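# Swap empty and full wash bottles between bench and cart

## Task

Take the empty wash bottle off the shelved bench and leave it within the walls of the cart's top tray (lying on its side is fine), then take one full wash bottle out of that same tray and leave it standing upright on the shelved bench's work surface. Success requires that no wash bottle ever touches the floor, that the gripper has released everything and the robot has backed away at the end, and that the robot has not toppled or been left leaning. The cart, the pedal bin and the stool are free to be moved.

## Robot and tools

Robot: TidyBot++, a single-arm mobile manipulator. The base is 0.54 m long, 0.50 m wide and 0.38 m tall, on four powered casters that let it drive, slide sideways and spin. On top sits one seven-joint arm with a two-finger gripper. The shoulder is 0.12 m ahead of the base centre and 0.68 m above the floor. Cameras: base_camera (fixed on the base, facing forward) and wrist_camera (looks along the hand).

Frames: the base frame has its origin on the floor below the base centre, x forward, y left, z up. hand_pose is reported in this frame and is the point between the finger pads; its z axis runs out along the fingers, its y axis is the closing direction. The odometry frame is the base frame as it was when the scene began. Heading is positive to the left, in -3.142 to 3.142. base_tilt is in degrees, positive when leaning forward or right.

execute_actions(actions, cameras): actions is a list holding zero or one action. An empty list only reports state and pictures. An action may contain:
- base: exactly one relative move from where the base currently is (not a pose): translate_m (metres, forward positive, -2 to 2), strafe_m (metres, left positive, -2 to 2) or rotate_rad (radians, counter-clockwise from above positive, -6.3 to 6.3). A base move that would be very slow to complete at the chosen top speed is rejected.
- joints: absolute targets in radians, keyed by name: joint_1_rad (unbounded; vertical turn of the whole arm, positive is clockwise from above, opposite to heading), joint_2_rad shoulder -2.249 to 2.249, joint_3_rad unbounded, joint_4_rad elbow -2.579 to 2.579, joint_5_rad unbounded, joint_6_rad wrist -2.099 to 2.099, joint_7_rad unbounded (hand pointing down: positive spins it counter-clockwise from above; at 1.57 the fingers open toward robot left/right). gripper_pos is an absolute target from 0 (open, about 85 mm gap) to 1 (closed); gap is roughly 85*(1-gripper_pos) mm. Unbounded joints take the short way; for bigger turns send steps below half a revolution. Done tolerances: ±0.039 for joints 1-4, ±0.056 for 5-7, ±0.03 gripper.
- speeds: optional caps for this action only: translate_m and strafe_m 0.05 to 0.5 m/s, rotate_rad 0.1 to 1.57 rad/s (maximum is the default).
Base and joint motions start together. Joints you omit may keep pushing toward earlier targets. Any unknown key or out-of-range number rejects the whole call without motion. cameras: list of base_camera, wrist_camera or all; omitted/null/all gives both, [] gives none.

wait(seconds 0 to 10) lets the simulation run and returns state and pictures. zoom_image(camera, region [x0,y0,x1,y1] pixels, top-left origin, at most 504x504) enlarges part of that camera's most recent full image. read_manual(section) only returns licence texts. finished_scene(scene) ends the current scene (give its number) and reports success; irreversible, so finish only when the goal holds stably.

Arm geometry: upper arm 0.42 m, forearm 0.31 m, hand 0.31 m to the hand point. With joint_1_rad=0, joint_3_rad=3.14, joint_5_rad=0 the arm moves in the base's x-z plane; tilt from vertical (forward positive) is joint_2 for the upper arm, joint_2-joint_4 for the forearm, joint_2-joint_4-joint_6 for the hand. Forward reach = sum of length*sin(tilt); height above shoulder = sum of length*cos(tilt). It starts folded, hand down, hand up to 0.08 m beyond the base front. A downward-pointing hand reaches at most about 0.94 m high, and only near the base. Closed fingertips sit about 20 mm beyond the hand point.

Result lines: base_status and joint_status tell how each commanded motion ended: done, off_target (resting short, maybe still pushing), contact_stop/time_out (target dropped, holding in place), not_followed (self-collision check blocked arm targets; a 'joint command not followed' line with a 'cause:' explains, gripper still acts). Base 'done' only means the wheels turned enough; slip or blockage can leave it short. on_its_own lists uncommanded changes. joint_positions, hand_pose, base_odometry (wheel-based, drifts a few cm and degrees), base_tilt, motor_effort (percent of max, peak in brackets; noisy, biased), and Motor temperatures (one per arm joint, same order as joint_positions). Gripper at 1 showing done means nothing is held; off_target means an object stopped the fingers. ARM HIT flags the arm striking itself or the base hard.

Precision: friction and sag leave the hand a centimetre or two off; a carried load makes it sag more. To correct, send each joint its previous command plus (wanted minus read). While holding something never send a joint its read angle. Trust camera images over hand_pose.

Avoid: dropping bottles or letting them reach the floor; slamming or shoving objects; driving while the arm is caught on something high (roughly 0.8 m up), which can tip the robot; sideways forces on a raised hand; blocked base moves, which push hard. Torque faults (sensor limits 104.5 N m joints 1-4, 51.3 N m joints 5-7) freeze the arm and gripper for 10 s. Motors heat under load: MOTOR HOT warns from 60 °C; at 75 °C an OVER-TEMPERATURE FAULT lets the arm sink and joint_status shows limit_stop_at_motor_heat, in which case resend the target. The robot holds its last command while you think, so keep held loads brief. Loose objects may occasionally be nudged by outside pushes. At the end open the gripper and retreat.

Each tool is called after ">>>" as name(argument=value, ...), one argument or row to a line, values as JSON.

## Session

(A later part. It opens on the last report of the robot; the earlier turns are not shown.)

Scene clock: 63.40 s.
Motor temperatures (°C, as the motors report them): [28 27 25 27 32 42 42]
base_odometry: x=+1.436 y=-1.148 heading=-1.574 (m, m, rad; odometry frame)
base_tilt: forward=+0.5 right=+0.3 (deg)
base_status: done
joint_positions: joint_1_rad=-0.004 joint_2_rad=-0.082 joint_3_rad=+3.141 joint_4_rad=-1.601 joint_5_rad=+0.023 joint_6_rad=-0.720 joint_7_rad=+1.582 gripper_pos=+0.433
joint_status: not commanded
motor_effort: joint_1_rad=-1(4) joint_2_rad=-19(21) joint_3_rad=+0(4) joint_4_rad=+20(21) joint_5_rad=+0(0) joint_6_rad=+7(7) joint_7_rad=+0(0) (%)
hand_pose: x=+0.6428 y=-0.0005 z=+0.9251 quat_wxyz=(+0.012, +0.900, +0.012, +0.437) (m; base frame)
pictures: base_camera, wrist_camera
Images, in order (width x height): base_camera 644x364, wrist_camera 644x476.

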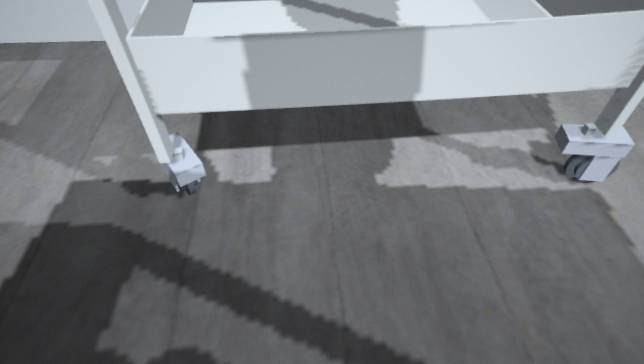

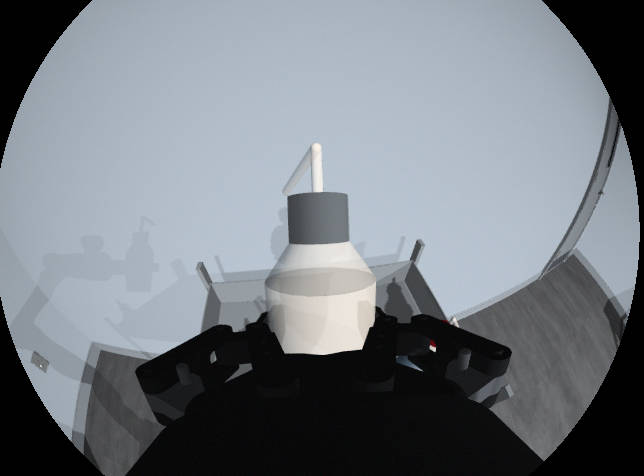

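>>> execute_actions(
  actions=[
    {"base":{"translate_m":0.14},"speeds":{"translate_m":0.1}},
  ],
  cameras=[],
)

>>> execute_actions(
  actions=[
    {"joints":{"joint_2_rad":0.15,"joint_4_rad":-1.9,"joint_6_rad":0.0},"speeds":{}},
  ],
)

Scene clock: 66.10 s.
Motor temperatures (°C, as the motors report them): [28 27 25 27 32 42 42]
base_odometry: x=+1.435 y=-1.288 heading=-1.574 (m, m, rad; odometry frame)
base_tilt: forward=+0.5 right=+0.4 (deg)
base_status: done
joint_positions: joint_1_rad=-0.004 joint_2_rad=-0.089 joint_3_rad=+3.141 joint_4_rad=-1.601 joint_5_rad=+0.023 joint_6_rad=-0.720 joint_7_rad=+1.582 gripper_pos=+0.433
joint_status: not commanded
motor_effort: joint_1_rad=-1(1) joint_2_rad=-20(22) joint_3_rad=+0(1) joint_4_rad=+21(22) joint_5_rad=+1(1) joint_6_rad=+7(8) joint_7_rad=+1(0) (%)
hand_pose: x=+0.6413 y=-0.0005 z=+0.9284 quat_wxyz=(+0.012, +0.898, +0.012, +0.439) (m; base frame)
pictures: none
No camera images: the call's "cameras" was empty. Leave "cameras" out to get every camera's image.

action 0: "speeds" must be an object that gives a speed for at least one key that is commanded beside it, as in {"translate_m": 0.5}; or leave "speeds" out

>>> execute_actions(
  actions=[
    {"joints":{"joint_2_rad":0.15,"joint_4_rad":-1.9,"joint_6_rad":0.0}},
  ],
)

Scene clock: 67.70 s.
Motor temperatures (°C, as the motors report them): [28 27 25 27 32 42 42]
base_odometry: x=+1.435 y=-1.288 heading=-1.574 (m, m, rad; odometry frame)
base_tilt: forward=+0.4 right=+0.3 (deg)
base_status: not commanded
joint_positions: joint_1_rad=-0.004 joint_2_rad=+0.150 joint_3_rad=+3.141 joint_4_rad=-1.892 joint_5_rad=+0.023 joint_6_rad=-0.041 joint_7_rad=+1.582 gripper_pos=+0.433
joint_status: all done
motor_effort: joint_1_rad=-1(2) joint_2_rad=-27(30) joint_3_rad=-1(1) joint_4_rad=+20(22) joint_5_rad=+0(1) joint_6_rad=+8(8) joint_7_rad=+0(0) (%)
hand_pose: x=+0.7333 y=+0.0044 z=+0.8023 quat_wxyz=(+0.008, +0.863, +0.017, +0.505) (m; base frame)
pictures: base_camera, wrist_camera
Images, in order (width x height): base_camera 644x364, wrist_camera 644x476.

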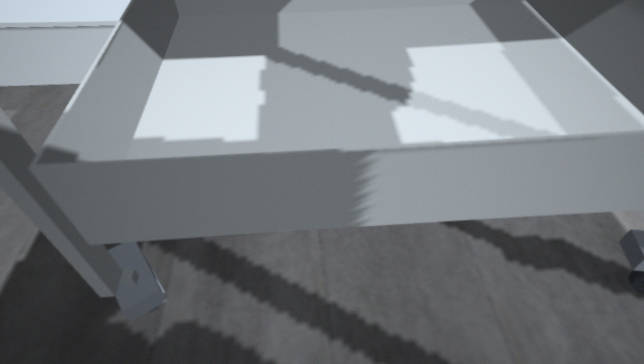

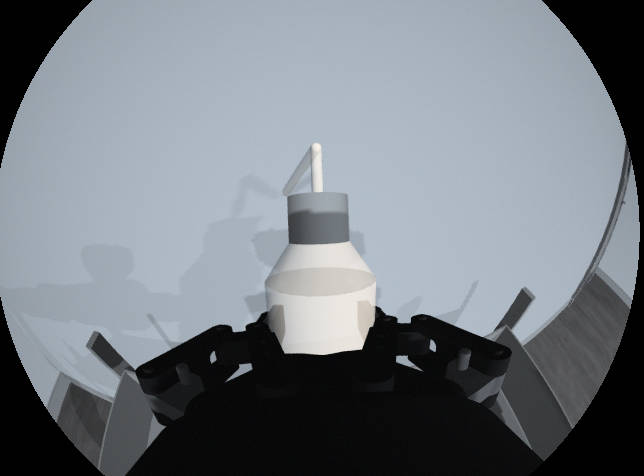

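>>> execute_actions(
  actions=[
    {"base":{"translate_m":-0.04},"joints":{"joint_2_rad":0.23,"joint_4_rad":-1.99,"joint_6_rad":0.15},"speeds":{"joint_2_rad":0.3}},
  ],
)

>>> execute_actions(
  actions=[
    {"base":{"translate_m":-0.04},"joints":{"joint_2_rad":0.23,"joint_4_rad":-1.99,"joint_6_rad":0.15}},
  ],
)


Scene clock: 69.20 s.
Motor temperatures (°C, as the motors report them): [28 27 25 27 32 42 42]
base_odometry: x=+1.436 y=-1.248 heading=-1.574 (m, m, rad; odometry frame)
base_tilt: forward=+0.4 right=+0.3 (deg)
base_status: done
joint_positions: joint_1_rad=-0.004 joint_2_rad=+0.217 joint_3_rad=+3.141 joint_4_rad=-1.988 joint_5_rad=+0.023 joint_6_rad=+0.103 joint_7_rad=+1.582 gripper_pos=+0.433
joint_status: all done
motor_effort: joint_1_rad=-1(1) joint_2_rad=-27(29) joint_3_rad=-1(1) joint_4_rad=+18(20) joint_5_rad=+0(0) joint_6_rad=+8(9) joint_7_rad=-1(0) (%)
hand_pose: x=+0.7313 y=+0.0054 z=+0.7489 quat_wxyz=(+0.006, +0.868, +0.018, +0.497) (m; base frame)
pictures: base_camera, wrist_camera
Images, in order (width x height): base_camera 644x364, wrist_camera 644x476.

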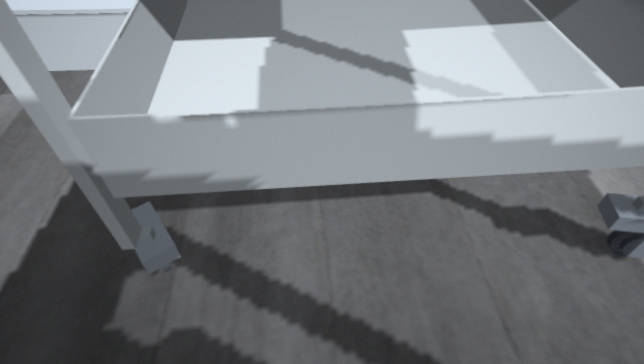

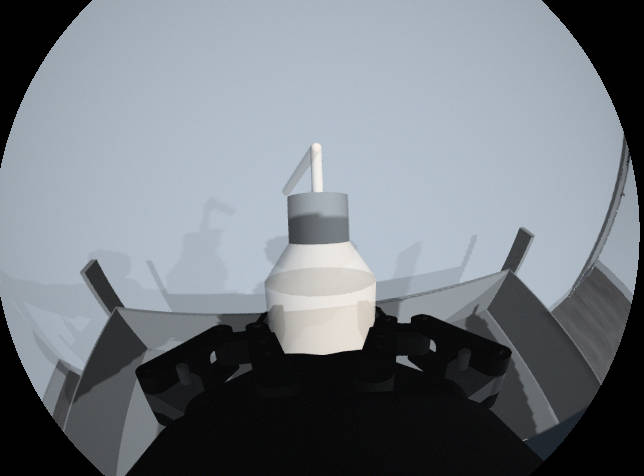

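>>> execute_actions(
  actions=[
    {"joints":{"joint_2_rad":0.36,"joint_4_rad":-2.11,"joint_6_rad":0.43}},
  ],
)

Scene clock: 70.53 s.
Motor temperatures (°C, as the motors report them): [28 27 25 27 32 42 42]
base_odometry: x=+1.436 y=-1.248 heading=-1.574 (m, m, rad; odometry frame)
base_tilt: forward=+0.4 right=+0.3 (deg)
base_status: not commanded
joint_positions: joint_1_rad=-0.004 joint_2_rad=+0.302 joint_3_rad=+3.141 joint_4_rad=-2.085 joint_5_rad=+0.023 joint_6_rad=+0.417 joint_7_rad=+1.582 gripper_pos=+0.433
joint_status: joint_2_rad off_target (ended at +0.302, target +0.360); the others done
motor_effort: joint_1_rad=-2(4) joint_2_rad=-21(27) joint_3_rad=-2(3) joint_4_rad=+12(18) joint_5_rad=+1(1) joint_6_rad=+3(8) joint_7_rad=+0(1) (%)
hand_pose: x=+0.7460 y=+0.0076 z=+0.7331 quat_wxyz=(+0.004, +0.833, +0.018, +0.553) (m; base frame)
pictures: base_camera, wrist_camera
Images, in order (width x height): base_camera 644x364, wrist_camera 644x476.

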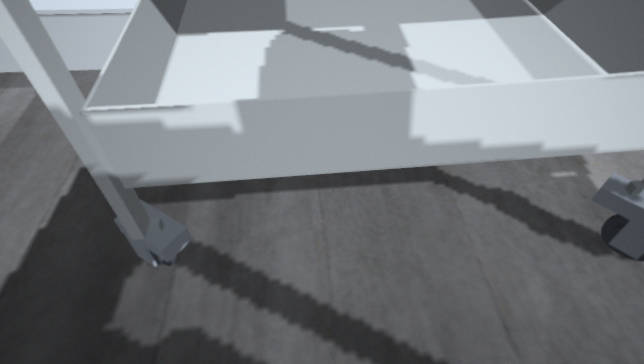

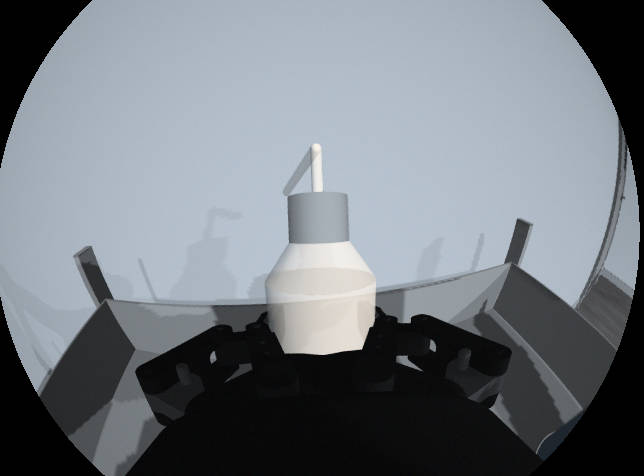

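>>> execute_actions(
  actions=[
    {"joints":{"joint_2_rad":0.32,"gripper_pos":0}},
  ],
)

>>> execute_actions(
  actions=[
    {"base":{"translate_m":-0.2},"joints":{"joint_2_rad":0.2},"speeds":{"translate_m":0.1}},
  ],
)

Scene clock: 71.93 s.
Motor temperatures (°C, as the motors report them): [28 27 25 27 32 42 42]
base_odometry: x=+1.436 y=-1.248 heading=-1.574 (m, m, rad; odometry frame)
base_tilt: forward=+0.5 right=+0.4 (deg)
base_status: not commanded
joint_positions: joint_1_rad=-0.004 joint_2_rad=+0.312 joint_3_rad=+3.141 joint_4_rad=-2.102 joint_5_rad=+0.023 joint_6_rad=+0.417 joint_7_rad=+1.582 gripper_pos=+0.000
joint_status: all done
motor_effort: joint_1_rad=-1(2) joint_2_rad=-28(29) joint_3_rad=-1(3) joint_4_rad=+15(16) joint_5_rad=+0(0) joint_6_rad=+8(8) joint_7_rad=+0(0) (%)
hand_pose: x=+0.7405 y=+0.0075 z=+0.7185 quat_wxyz=(+0.003, +0.841, +0.018, +0.541) (m; base frame)
pictures: base_camera, wrist_camera
Images, in order (width x height): base_camera 644x364, wrist_camera 644x476.

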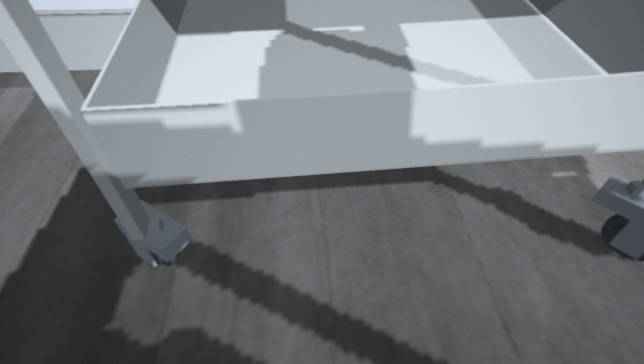

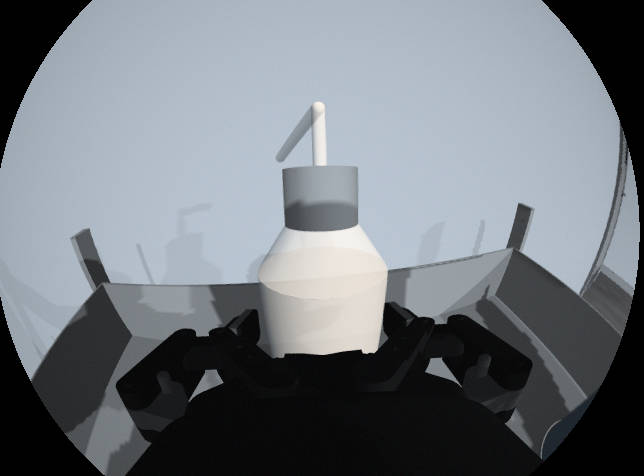

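Scene clock: 74.47 s.
Motor temperatures (°C, as the motors report them): [28 27 25 27 32 42 42]
base_odometry: x=+1.436 y=-1.047 heading=-1.574 (m, m, rad; odometry frame)
base_tilt: forward=+0.4 right=+0.4 (deg)
base_status: done
joint_positions: joint_1_rad=-0.004 joint_2_rad=+0.206 joint_3_rad=+3.141 joint_4_rad=-2.104 joint_5_rad=+0.023 joint_6_rad=+0.417 joint_7_rad=+1.582 gripper_pos=+0.000
joint_status: all done
motor_effort: joint_1_rad=+0(2) joint_2_rad=-26(31) joint_3_rad=-1(1) joint_4_rad=+17(18) joint_5_rad=+0(0) joint_6_rad=+8(9) joint_7_rad=+0(0) (%)
hand_pose: x=+0.7327 y=+0.0075 z=+0.7837 quat_wxyz=(+0.004, +0.811, +0.018, +0.585) (m; base frame)
pictures: base_camera, wrist_camera
Images, in order (width x height): base_camera 644x364, wrist_camera 644x476.

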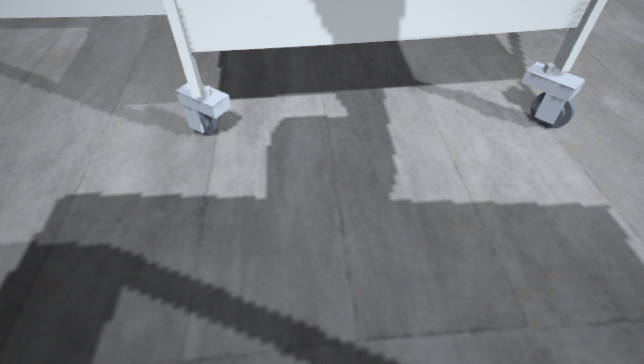

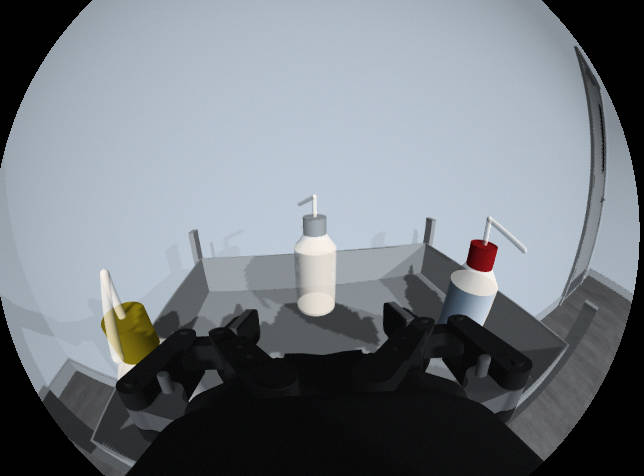

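>>> execute_actions(
  actions=[
    {"base":{"translate_m":-0.08},"speeds":{"translate_m":0.1}},
  ],
  cameras=[],
)

>>> execute_actions(
  actions=[
    {"base":{"strafe_m":-0.17},"speeds":{"strafe_m":0.1}},
  ],
)

Scene clock: 76.20 s.
Motor temperatures (°C, as the motors report them): [28 27 25 27 32 42 42]
base_odometry: x=+1.437 y=-0.967 heading=-1.574 (m, m, rad; odometry frame)
base_tilt: forward=+0.4 right=+0.3 (deg)
base_status: done
joint_positions: joint_1_rad=-0.004 joint_2_rad=+0.205 joint_3_rad=+3.141 joint_4_rad=-2.104 joint_5_rad=+0.023 joint_6_rad=+0.417 joint_7_rad=+1.582 gripper_pos=+0.000
joint_status: not commanded
motor_effort: joint_1_rad=+0(2) joint_2_rad=-26(28) joint_3_rad=-1(1) joint_4_rad=+17(18) joint_5_rad=+0(0) joint_6_rad=+8(9) joint_7_rad=+0(0) (%)
hand_pose: x=+0.7326 y=+0.0075 z=+0.7838 quat_wxyz=(+0.004, +0.811, +0.018, +0.585) (m; base frame)
pictures: none
No camera images: the call's "cameras" was empty. Leave "cameras" out to get every camera's image.

Scene clock: 78.47 s.
Motor temperatures (°C, as the motors report them): [28 27 25 27 32 42 42]
base_odometry: x=+1.267 y=-0.966 heading=-1.574 (m, m, rad; odometry frame)
base_tilt: forward=+0.5 right=+0.4 (deg)
base_status: done
joint_positions: joint_1_rad=-0.004 joint_2_rad=+0.205 joint_3_rad=+3.141 joint_4_rad=-2.104 joint_5_rad=+0.023 joint_6_rad=+0.417 joint_7_rad=+1.582 gripper_pos=+0.000
joint_status: not commanded
motor_effort: joint_1_rad=+0(3) joint_2_rad=-26(26) joint_3_rad=-1(2) joint_4_rad=+17(17) joint_5_rad=+0(0) joint_6_rad=+8(8) joint_7_rad=+0(0) (%)
hand_pose: x=+0.7326 y=+0.0076 z=+0.7838 quat_wxyz=(+0.004, +0.811, +0.018, +0.585) (m; base frame)
pictures: base_camera, wrist_camera
Images, in order (width x height): base_camera 644x364, wrist_camera 644x476.

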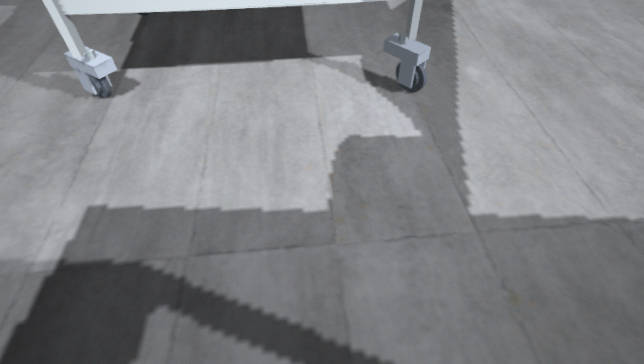

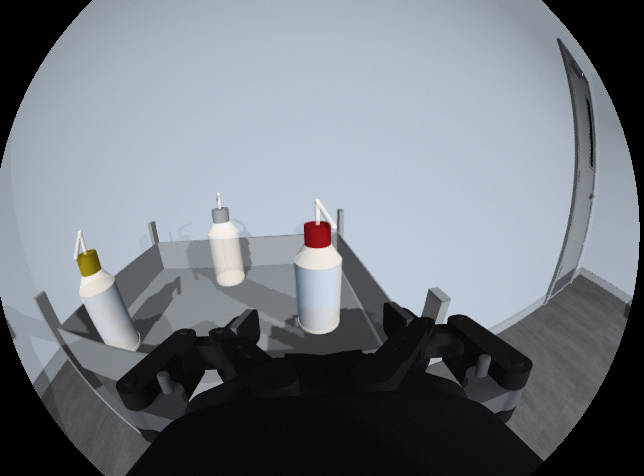

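>>> execute_actions(
  actions=[
    {"base":{"translate_m":0.1},"speeds":{"translate_m":0.08}},
  ],
)

Scene clock: 80.57 s.
Motor temperatures (°C, as the motors report them): [28 27 25 27 32 42 42]
base_odometry: x=+1.266 y=-1.066 heading=-1.575 (m, m, rad; odometry frame)
base_tilt: forward=+0.5 right=+0.4 (deg)
base_status: done
joint_positions: joint_1_rad=-0.004 joint_2_rad=+0.205 joint_3_rad=+3.141 joint_4_rad=-2.104 joint_5_rad=+0.023 joint_6_rad=+0.417 joint_7_rad=+1.582 gripper_pos=+0.000
joint_status: not commanded
motor_effort: joint_1_rad=-1(1) joint_2_rad=-26(28) joint_3_rad=-1(1) joint_4_rad=+17(18) joint_5_rad=+0(0) joint_6_rad=+8(9) joint_7_rad=+0(0) (%)
hand_pose: x=+0.7325 y=+0.0076 z=+0.7839 quat_wxyz=(+0.004, +0.811, +0.018, +0.585) (m; base frame)
pictures: base_camera, wrist_camera
Images, in order (width x height): base_camera 644x364, wrist_camera 644x476.

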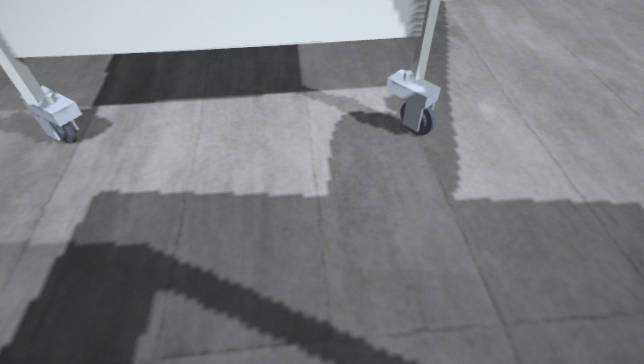

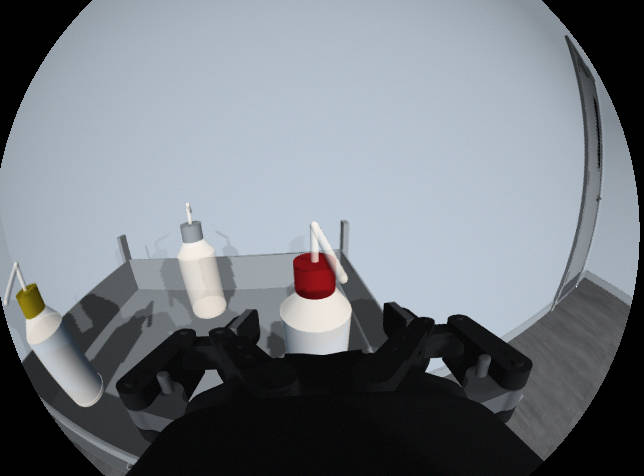

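>>> execute_actions(
  actions=[
    {"base":{"translate_m":0.055},"joints":{"joint_2_rad":0.26},"speeds":{"translate_m":0.05}},
  ],
)

Scene clock: 82.30 s.
Motor temperatures (°C, as the motors report them): [28 27 25 27 32 42 42]
base_odometry: x=+1.266 y=-1.122 heading=-1.575 (m, m, rad; odometry frame)
base_tilt: forward=+0.4 right=+0.4 (deg)
base_status: done
joint_positions: joint_1_rad=-0.004 joint_2_rad=+0.250 joint_3_rad=+3.141 joint_4_rad=-2.104 joint_5_rad=+0.023 joint_6_rad=+0.417 joint_7_rad=+1.582 gripper_pos=+0.000
joint_status: all done
motor_effort: joint_1_rad=-1(3) joint_2_rad=-26(30) joint_3_rad=+0(2) joint_4_rad=+17(18) joint_5_rad=+0(0) joint_6_rad=+8(9) joint_7_rad=+0(0) (%)
hand_pose: x=+0.7365 y=+0.0076 z=+0.7563 quat_wxyz=(+0.004, +0.824, +0.018, +0.567) (m; base frame)
pictures: base_camera, wrist_camera
Images, in order (width x height): base_camera 644x364, wrist_camera 644x476.

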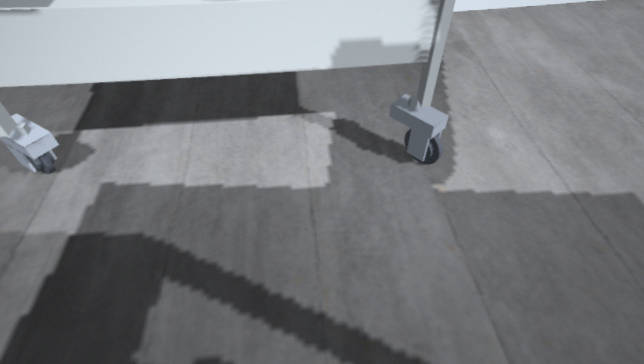

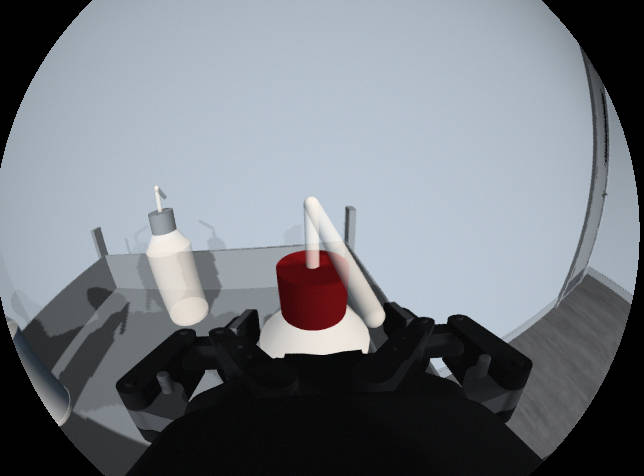

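Width 110: in position.

>>> execute_actions(
  actions=[
    {"joints":{"gripper_pos":1}},
  ],
  cameras=["wrist_camera"],
)

>>> execute_actions(
  actions=[
    {"joints":{"joint_2_rad":0.0}},
  ],
)

Scene clock: 84.00 s.
Motor temperatures (°C, as the motors report them): [28 27 25 27 32 42 42]
base_odometry: x=+1.266 y=-1.122 heading=-1.575 (m, m, rad; odometry frame)
base_tilt: forward=+0.5 right=+0.3 (deg)
base_status: not commanded
joint_positions: joint_1_rad=-0.004 joint_2_rad=+0.249 joint_3_rad=+3.141 joint_4_rad=-2.104 joint_5_rad=+0.023 joint_6_rad=+0.417 joint_7_rad=+1.582 gripper_pos=+0.397
joint_status: gripper_pos off_target (ended at +0.397, target +1.000)
motor_effort: joint_1_rad=-1(1) joint_2_rad=-26(27) joint_3_rad=-1(2) joint_4_rad=+16(16) joint_5_rad=+1(0) joint_6_rad=+7(8) joint_7_rad=+0(0) (%)
hand_pose: x=+0.7364 y=+0.0076 z=+0.7566 quat_wxyz=(+0.004, +0.824, +0.018, +0.567) (m; base frame)
pictures: wrist_camera
Images, in order (width x height): wrist_camera 644x476.

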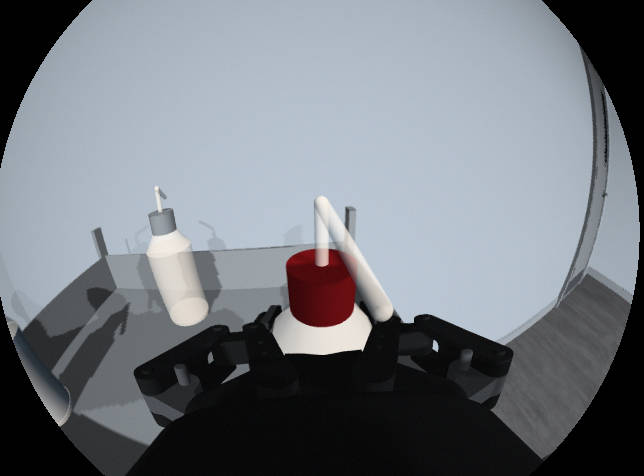

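Scene clock: 85.30 s.
Motor temperatures (°C, as the motors report them): [28 27 25 27 32 42 42]
base_odometry: x=+1.266 y=-1.122 heading=-1.575 (m, m, rad; odometry frame)
base_tilt: forward=+0.5 right=+0.3 (deg)
base_status: not commanded
joint_positions: joint_1_rad=-0.004 joint_2_rad=+0.017 joint_3_rad=+3.141 joint_4_rad=-2.117 joint_5_rad=+0.023 joint_6_rad=+0.417 joint_7_rad=+1.582 gripper_pos=+0.397
joint_status: all done
motor_effort: joint_1_rad=-1(1) joint_2_rad=-25(33) joint_3_rad=+0(1) joint_4_rad=+22(22) joint_5_rad=+0(0) joint_6_rad=+11(12) joint_7_rad=+0(1) (%)
hand_pose: x=+0.7000 y=+0.0074 z=+0.8892 quat_wxyz=(+0.005, +0.757, +0.018, +0.653) (m; base frame)
pictures: base_camera, wrist_camera
Images, in order (width x height): base_camera 644x364, wrist_camera 644x476.

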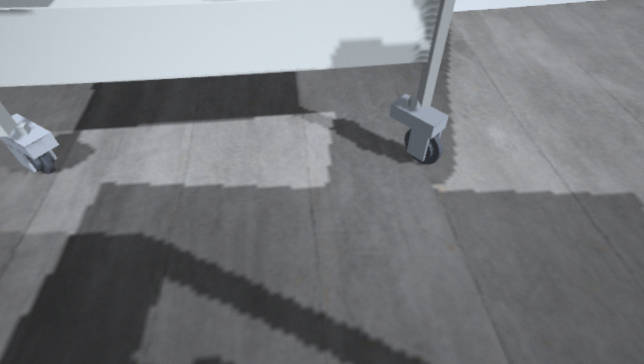

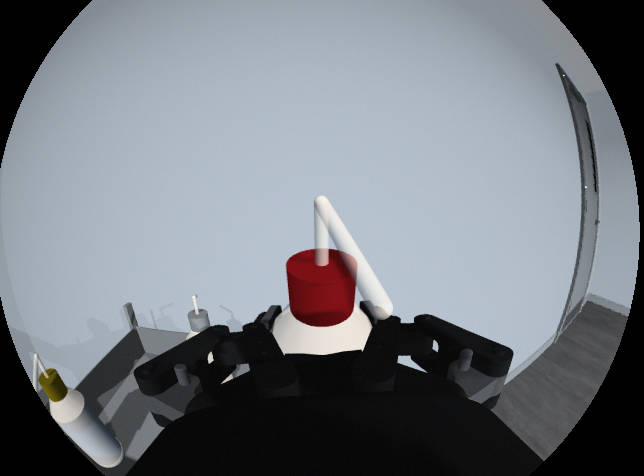

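>>> execute_actions(
  actions=[
    {"base":{"translate_m":-0.3},"speeds":{"translate_m":0.25}},
  ],
  cameras=[],
)

>>> execute_actions(
  actions=[
    {"base":{"rotate_rad":-1.565},"joints":{"joint_2_rad":0.2,"joint_4_rad":-1.07,"joint_6_rad":-0.58},"speeds":{"rotate_rad":0.6}},
  ],
  cameras=["wrist_camera"],
)

>>> execute_actions(
  actions=[
    {"base":{"translate_m":1.5},"speeds":{"translate_m":0.35}},
  ],
)

Scene clock: 87.97 s.
Motor temperatures (°C, as the motors report them): [28 27 25 27 32 42 42]
base_odometry: x=+1.266 y=-0.822 heading=-1.575 (m, m, rad; odometry frame)
base_tilt: forward=+0.4 right=+0.4 (deg)
base_status: done
joint_positions: joint_1_rad=-0.004 joint_2_rad=+0.016 joint_3_rad=+3.141 joint_4_rad=-2.117 joint_5_rad=+0.023 joint_6_rad=+0.417 joint_7_rad=+1.582 gripper_pos=+0.397
joint_status: not commanded
motor_effort: joint_1_rad=-1(2) joint_2_rad=-23(28) joint_3_rad=-1(2) joint_4_rad=+21(23) joint_5_rad=+0(0) joint_6_rad=+11(12) joint_7_rad=+0(0) (%)
hand_pose: x=+0.6996 y=+0.0074 z=+0.8899 quat_wxyz=(+0.005, +0.756, +0.018, +0.654) (m; base frame)
pictures: none
No camera images: the call's "cameras" was empty. Leave "cameras" out to get every camera's image.

Scene clock: 91.30 s.
Motor temperatures (°C, as the motors report them): [28 27 25 27 32 42 42]
base_odometry: x=+1.266 y=-0.822 heading=-3.139 (m, m, rad; odometry frame)
base_tilt: forward=+0.4 right=+0.4 (deg)
base_status: done
joint_positions: joint_1_rad=+0.000 joint_2_rad=+0.200 joint_3_rad=+3.143 joint_4_rad=-1.101 joint_5_rad=+0.023 joint_6_rad=-0.553 joint_7_rad=+1.582 gripper_pos=+0.397
joint_status: all done
motor_effort: joint_1_rad=+0(5) joint_2_rad=-33(34) joint_3_rad=+0(3) joint_4_rad=+24(25) joint_5_rad=+1(1) joint_6_rad=+11(12) joint_7_rad=+0(1) (%)
hand_pose: x=+0.8047 y=-0.0034 z=+1.0910 quat_wxyz=(+0.015, +0.800, +0.008, +0.600) (m; base frame)
pictures: wrist_camera
Images, in order (width x height): wrist_camera 644x476.

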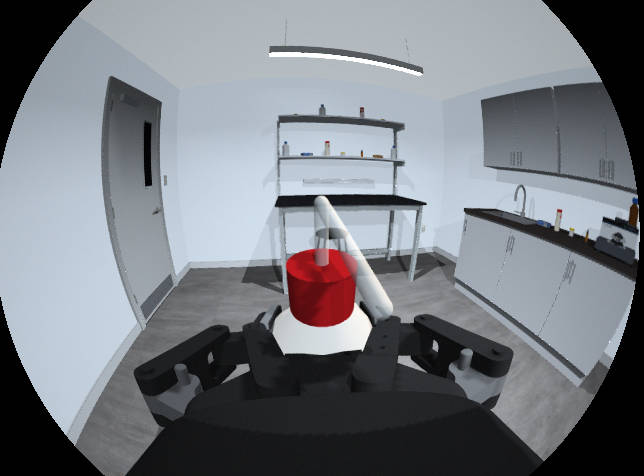

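Scene clock: 96.57 s.
Motor temperatures (°C, as the motors report them): [28 27 25 27 32 42 42]
base_odometry: x=-0.234 y=-0.824 heading=-3.139 (m, m, rad; odometry frame)
base_tilt: forward=+0.4 right=+0.4 (deg)
base_status: done
joint_positions: joint_1_rad=+0.000 joint_2_rad=+0.213 joint_3_rad=+3.143 joint_4_rad=-1.099 joint_5_rad=+0.023 joint_6_rad=-0.557 joint_7_rad=+1.582 gripper_pos=+0.397
joint_status: not commanded
motor_effort: joint_1_rad=+0(1) joint_2_rad=-34(36) joint_3_rad=-1(1) joint_4_rad=+23(25) joint_5_rad=+1(1) joint_6_rad=+11(11) joint_7_rad=+1(0) (%)
hand_pose: x=+0.8093 y=-0.0034 z=+1.0819 quat_wxyz=(+0.015, +0.804, +0.008, +0.594) (m; base frame)
pictures: base_camera, wrist_camera
Images, in order (width x height): base_camera 644x364, wrist_camera 644x476.

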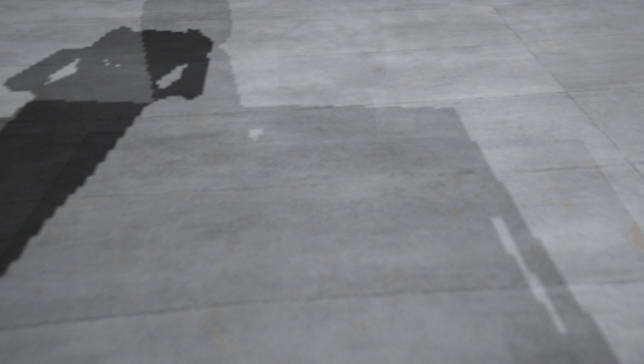

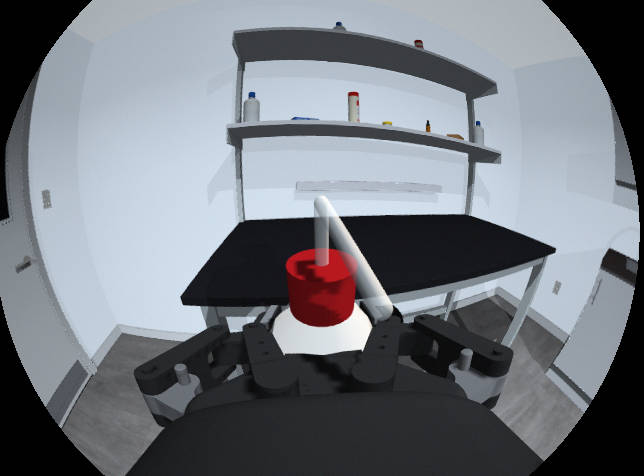

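>>> execute_actions(
  actions=[
    {"base":{"translate_m":0.48},"speeds":{"translate_m":0.15}},
  ],
)

>>> execute_actions(
  actions=[
    {"joints":{"joint_2_rad":0.25,"joint_6_rad":-0.5}},
  ],
)

Scene clock: 100.60 s.
Motor temperatures (°C, as the motors report them): [28 27 25 27 32 42 42]
base_odometry: x=-0.714 y=-0.824 heading=-3.141 (m, m, rad; odometry frame)
base_tilt: forward=+0.4 right=+0.4 (deg)
base_status: done
joint_positions: joint_1_rad=+0.000 joint_2_rad=+0.216 joint_3_rad=+3.143 joint_4_rad=-1.099 joint_5_rad=+0.023 joint_6_rad=-0.558 joint_7_rad=+1.582 gripper_pos=+0.397
joint_status: not commanded
motor_effort: joint_1_rad=-1(1) joint_2_rad=-34(37) joint_3_rad=-1(1) joint_4_rad=+24(25) joint_5_rad=+1(1) joint_6_rad=+11(11) joint_7_rad=+0(0) (%)
hand_pose: x=+0.8107 y=-0.0034 z=+1.0794 quat_wxyz=(+0.015, +0.806, +0.008, +0.592) (m; base frame)
pictures: base_camera, wrist_camera
Images, in order (width x height): base_camera 644x364, wrist_camera 644x476.

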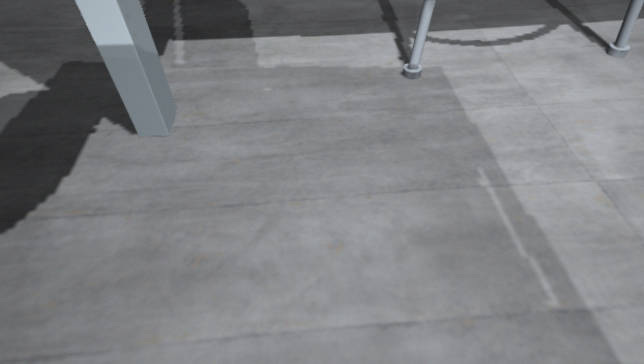

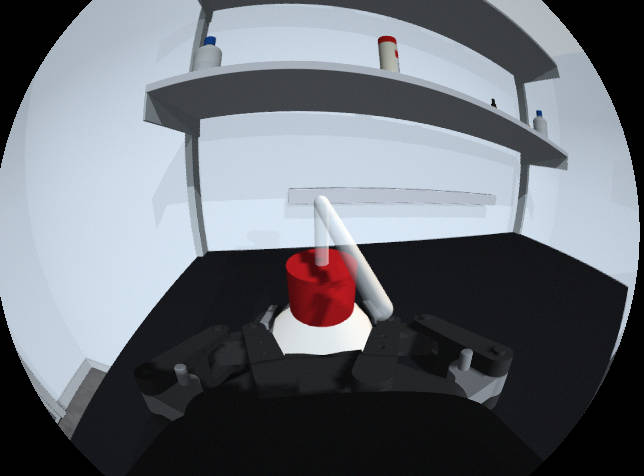

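Scene clock: 101.50 s.
Motor temperatures (°C, as the motors report them): [28 27 25 27 32 42 42]
base_odometry: x=-0.714 y=-0.824 heading=-3.141 (m, m, rad; odometry frame)
base_tilt: forward=+0.5 right=+0.4 (deg)
base_status: not commanded
joint_positions: joint_1_rad=+0.000 joint_2_rad=+0.258 joint_3_rad=+3.143 joint_4_rad=-1.097 joint_5_rad=+0.023 joint_6_rad=-0.558 joint_7_rad=+1.582 gripper_pos=+0.397
joint_status: joint_6_rad off_target (ended at -0.558, target -0.500); the others done
motor_effort: joint_1_rad=+0(1) joint_2_rad=-35(36) joint_3_rad=-1(0) joint_4_rad=+24(25) joint_5_rad=+1(1) joint_6_rad=+10(11) joint_7_rad=+0(1) (%)
hand_pose: x=+0.8267 y=-0.0034 z=+1.0514 quat_wxyz=(+0.015, +0.817, +0.009, +0.576) (m; base frame)
pictures: base_camera, wrist_camera
Images, in order (width x height): base_camera 644x364, wrist_camera 644x476.

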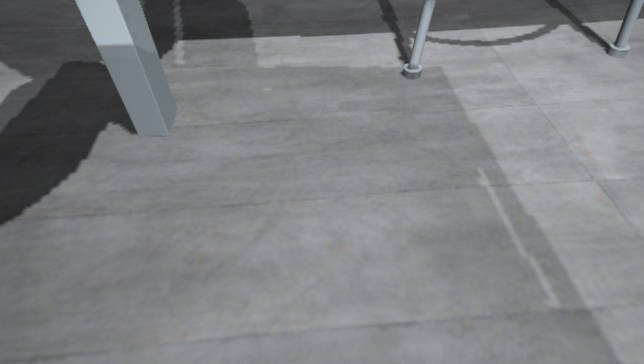

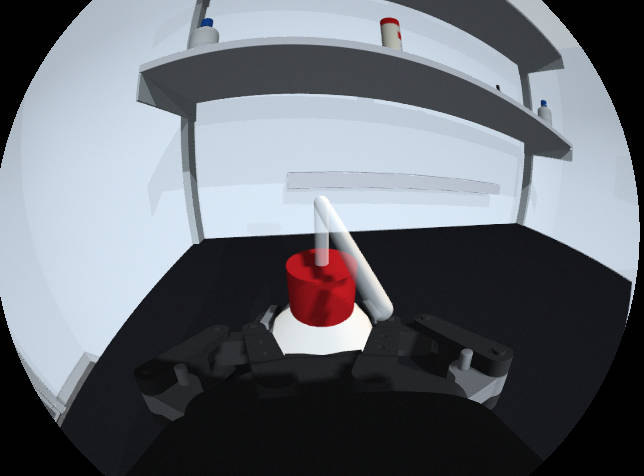

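>>> execute_actions(
  actions=[
    {"joints":{"joint_4_rad":-1.15,"joint_6_rad":-0.56}},
  ],
  cameras=["wrist_camera"],
)

Scene clock: 102.73 s.
Motor temperatures (°C, as the motors report them): [28 27 25 27 32 42 42]
base_odometry: x=-0.714 y=-0.824 heading=-3.141 (m, m, rad; odometry frame)
base_tilt: forward=+0.5 right=+0.3 (deg)
base_status: not commanded
joint_positions: joint_1_rad=+0.000 joint_2_rad=+0.262 joint_3_rad=+3.143 joint_4_rad=-1.157 joint_5_rad=+0.023 joint_6_rad=-0.558 joint_7_rad=+1.582 gripper_pos=+0.397
joint_status: all done
motor_effort: joint_1_rad=+0(1) joint_2_rad=-35(37) joint_3_rad=+0(1) joint_4_rad=+24(24) joint_5_rad=+1(1) joint_6_rad=+10(11) joint_7_rad=+0(1) (%)
hand_pose: x=+0.8248 y=-0.0034 z=+1.0125 quat_wxyz=(+0.014, +0.835, +0.009, +0.550) (m; base frame)
pictures: wrist_camera
Images, in order (width x height): wrist_camera 644x476.

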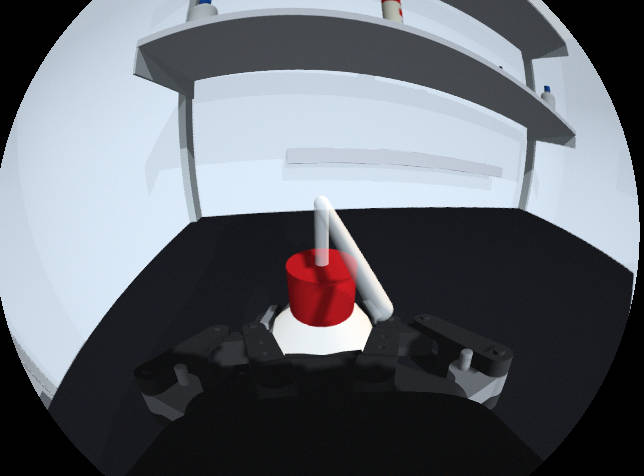

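>>> execute_actions(
  actions=[
    {"joints":{"joint_2_rad":0.29,"joint_6_rad":-0.45}},
  ],
  cameras=["wrist_camera"],
)

Scene clock: 103.77 s.
Motor temperatures (°C, as the motors report them): [28 27 25 27 32 42 42]
base_odometry: x=-0.714 y=-0.824 heading=-3.141 (m, m, rad; odometry frame)
base_tilt: forward=+0.5 right=+0.3 (deg)
base_status: not commanded
joint_positions: joint_1_rad=+0.000 joint_2_rad=+0.289 joint_3_rad=+3.143 joint_4_rad=-1.157 joint_5_rad=+0.023 joint_6_rad=-0.501 joint_7_rad=+1.582 gripper_pos=+0.397
joint_status: all done
motor_effort: joint_1_rad=+0(0) joint_2_rad=-35(37) joint_3_rad=-1(1) joint_4_rad=+23(23) joint_5_rad=+1(1) joint_6_rad=+10(10) joint_7_rad=+0(0) (%)
hand_pose: x=+0.8405 y=-0.0031 z=+1.0097 quat_wxyz=(+0.014, +0.827, +0.010, +0.562) (m; base frame)
pictures: wrist_camera
Images, in order (width x height): wrist_camera 644x476.

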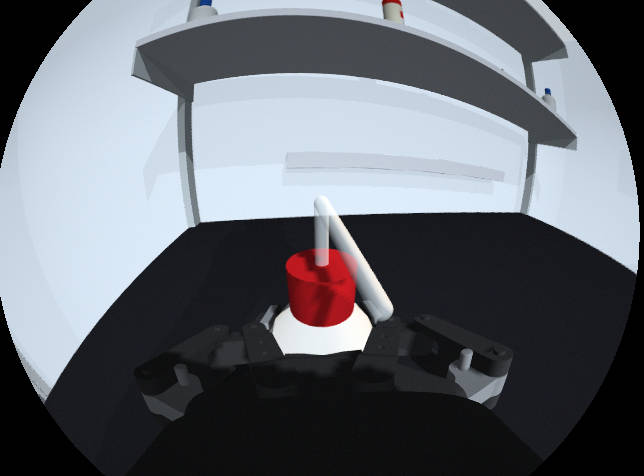

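Angle 1.947, good. Lower more.

>>> execute_actions(
  actions=[
    {"joints":{"joint_2_rad":0.32,"joint_6_rad":-0.42}},
  ],
  cameras=["wrist_camera"],
)

Scene clock: 104.53 s.
Motor temperatures (°C, as the motors report them): [28 27 25 27 32 42 42]
base_odometry: x=-0.714 y=-0.824 heading=-3.141 (m, m, rad; odometry frame)
base_tilt: forward=+0.4 right=+0.4 (deg)
base_status: not commanded
joint_positions: joint_1_rad=+0.000 joint_2_rad=+0.303 joint_3_rad=+3.143 joint_4_rad=-1.157 joint_5_rad=+0.023 joint_6_rad=-0.466 joint_7_rad=+1.582 gripper_pos=+0.397
joint_status: all done
motor_effort: joint_1_rad=+0(0) joint_2_rad=-35(36) joint_3_rad=-1(1) joint_4_rad=+22(23) joint_5_rad=+1(1) joint_6_rad=+9(10) joint_7_rad=+1(1) (%)
hand_pose: x=+0.8490 y=-0.0028 z=+1.0097 quat_wxyz=(+0.014, +0.821, +0.010, +0.571) (m; base frame)
pictures: wrist_camera
Images, in order (width x height): wrist_camera 644x476.

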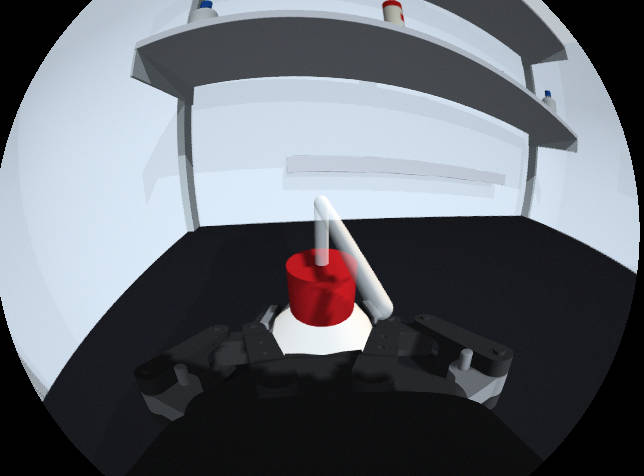

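>>> execute_actions(
  actions=[
    {"joints":{"joint_2_rad":0.35}},
  ],
  cameras=["wrist_camera"],
)

Scene clock: 105.30 s.
Motor temperatures (°C, as the motors report them): [28 27 25 27 32 42 42]
base_odometry: x=-0.714 y=-0.824 heading=-3.141 (m, m, rad; odometry frame)
base_tilt: forward=+0.5 right=+0.3 (deg)
base_status: not commanded
joint_positions: joint_1_rad=+0.000 joint_2_rad=+0.311 joint_3_rad=+3.143 joint_4_rad=-1.153 joint_5_rad=+0.023 joint_6_rad=-0.457 joint_7_rad=+1.582 gripper_pos=+0.397
joint_status: joint_2_rad off_target (ended at +0.311, target +0.350)
motor_effort: joint_1_rad=-1(1) joint_2_rad=-30(34) joint_3_rad=-1(1) joint_4_rad=+19(22) joint_5_rad=+1(1) joint_6_rad=+7(9) joint_7_rad=+0(1) (%)
hand_pose: x=+0.8527 y=-0.0028 z=+1.0095 quat_wxyz=(+0.014, +0.819, +0.010, +0.573) (m; base frame)
pictures: wrist_camera
Images, in order (width x height): wrist_camera 644x476.

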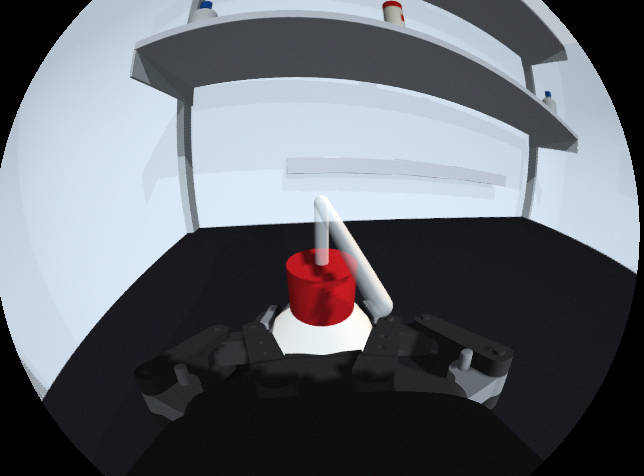

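Contact. Release.

>>> execute_actions(
  actions=[
    {"joints":{"joint_2_rad":0.31,"gripper_pos":0}},
  ],
  cameras=["wrist_camera"],
)

>>> execute_actions(
  actions=[
    {"base":{"translate_m":-0.5},"speeds":{"translate_m":0.25}},
  ],
  cameras=["wrist_camera"],
)

Scene clock: 106.57 s.
Motor temperatures (°C, as the motors report them): [28 27 25 27 32 42 42]
base_odometry: x=-0.714 y=-0.824 heading=-3.141 (m, m, rad; odometry frame)
base_tilt: forward=+0.4 right=+0.4 (deg)
base_status: not commanded
joint_positions: joint_1_rad=+0.000 joint_2_rad=+0.310 joint_3_rad=+3.143 joint_4_rad=-1.153 joint_5_rad=+0.023 joint_6_rad=-0.457 joint_7_rad=+1.582 gripper_pos=+0.000
joint_status: all done
motor_effort: joint_1_rad=+0(0) joint_2_rad=-34(36) joint_3_rad=+0(1) joint_4_rad=+21(22) joint_5_rad=+0(1) joint_6_rad=+8(9) joint_7_rad=+0(1) (%)
hand_pose: x=+0.8526 y=-0.0028 z=+1.0098 quat_wxyz=(+0.014, +0.819, +0.010, +0.573) (m; base frame)
pictures: wrist_camera
Images, in order (width x height): wrist_camera 644x476.

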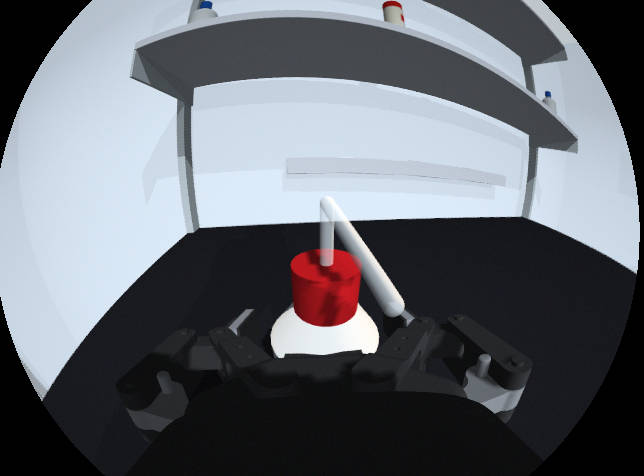

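Scene clock: 109.47 s.
Motor temperatures (°C, as the motors report them): [28 27 25 27 32 42 42]
base_odometry: x=-0.214 y=-0.824 heading=+3.141 (m, m, rad; odometry frame)
base_tilt: forward=+0.5 right=+0.4 (deg)
base_status: done
joint_positions: joint_1_rad=+0.000 joint_2_rad=+0.310 joint_3_rad=+3.143 joint_4_rad=-1.153 joint_5_rad=+0.023 joint_6_rad=-0.457 joint_7_rad=+1.582 gripper_pos=+0.000
joint_status: not commanded
motor_effort: joint_1_rad=+0(2) joint_2_rad=-32(39) joint_3_rad=-1(1) joint_4_rad=+21(22) joint_5_rad=+1(1) joint_6_rad=+8(9) joint_7_rad=+1(1) (%)
hand_pose: x=+0.8525 y=-0.0028 z=+1.0100 quat_wxyz=(+0.014, +0.819, +0.010, +0.574) (m; base frame)
pictures: wrist_camera
Images, in order (width x height): wrist_camera 644x476.

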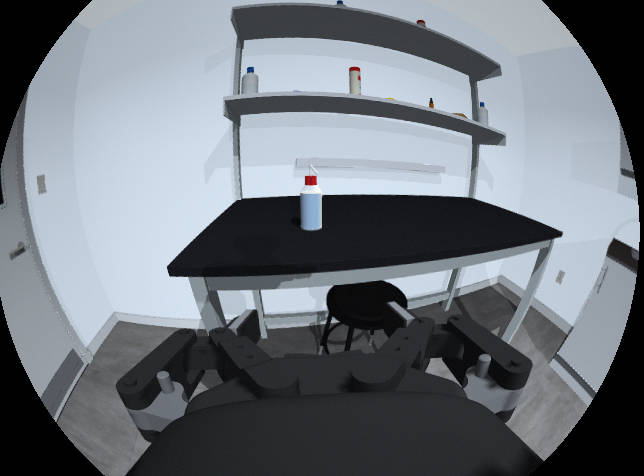

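>>> finished_scene(
  scene=1,
)

The scene is finished: the task was done.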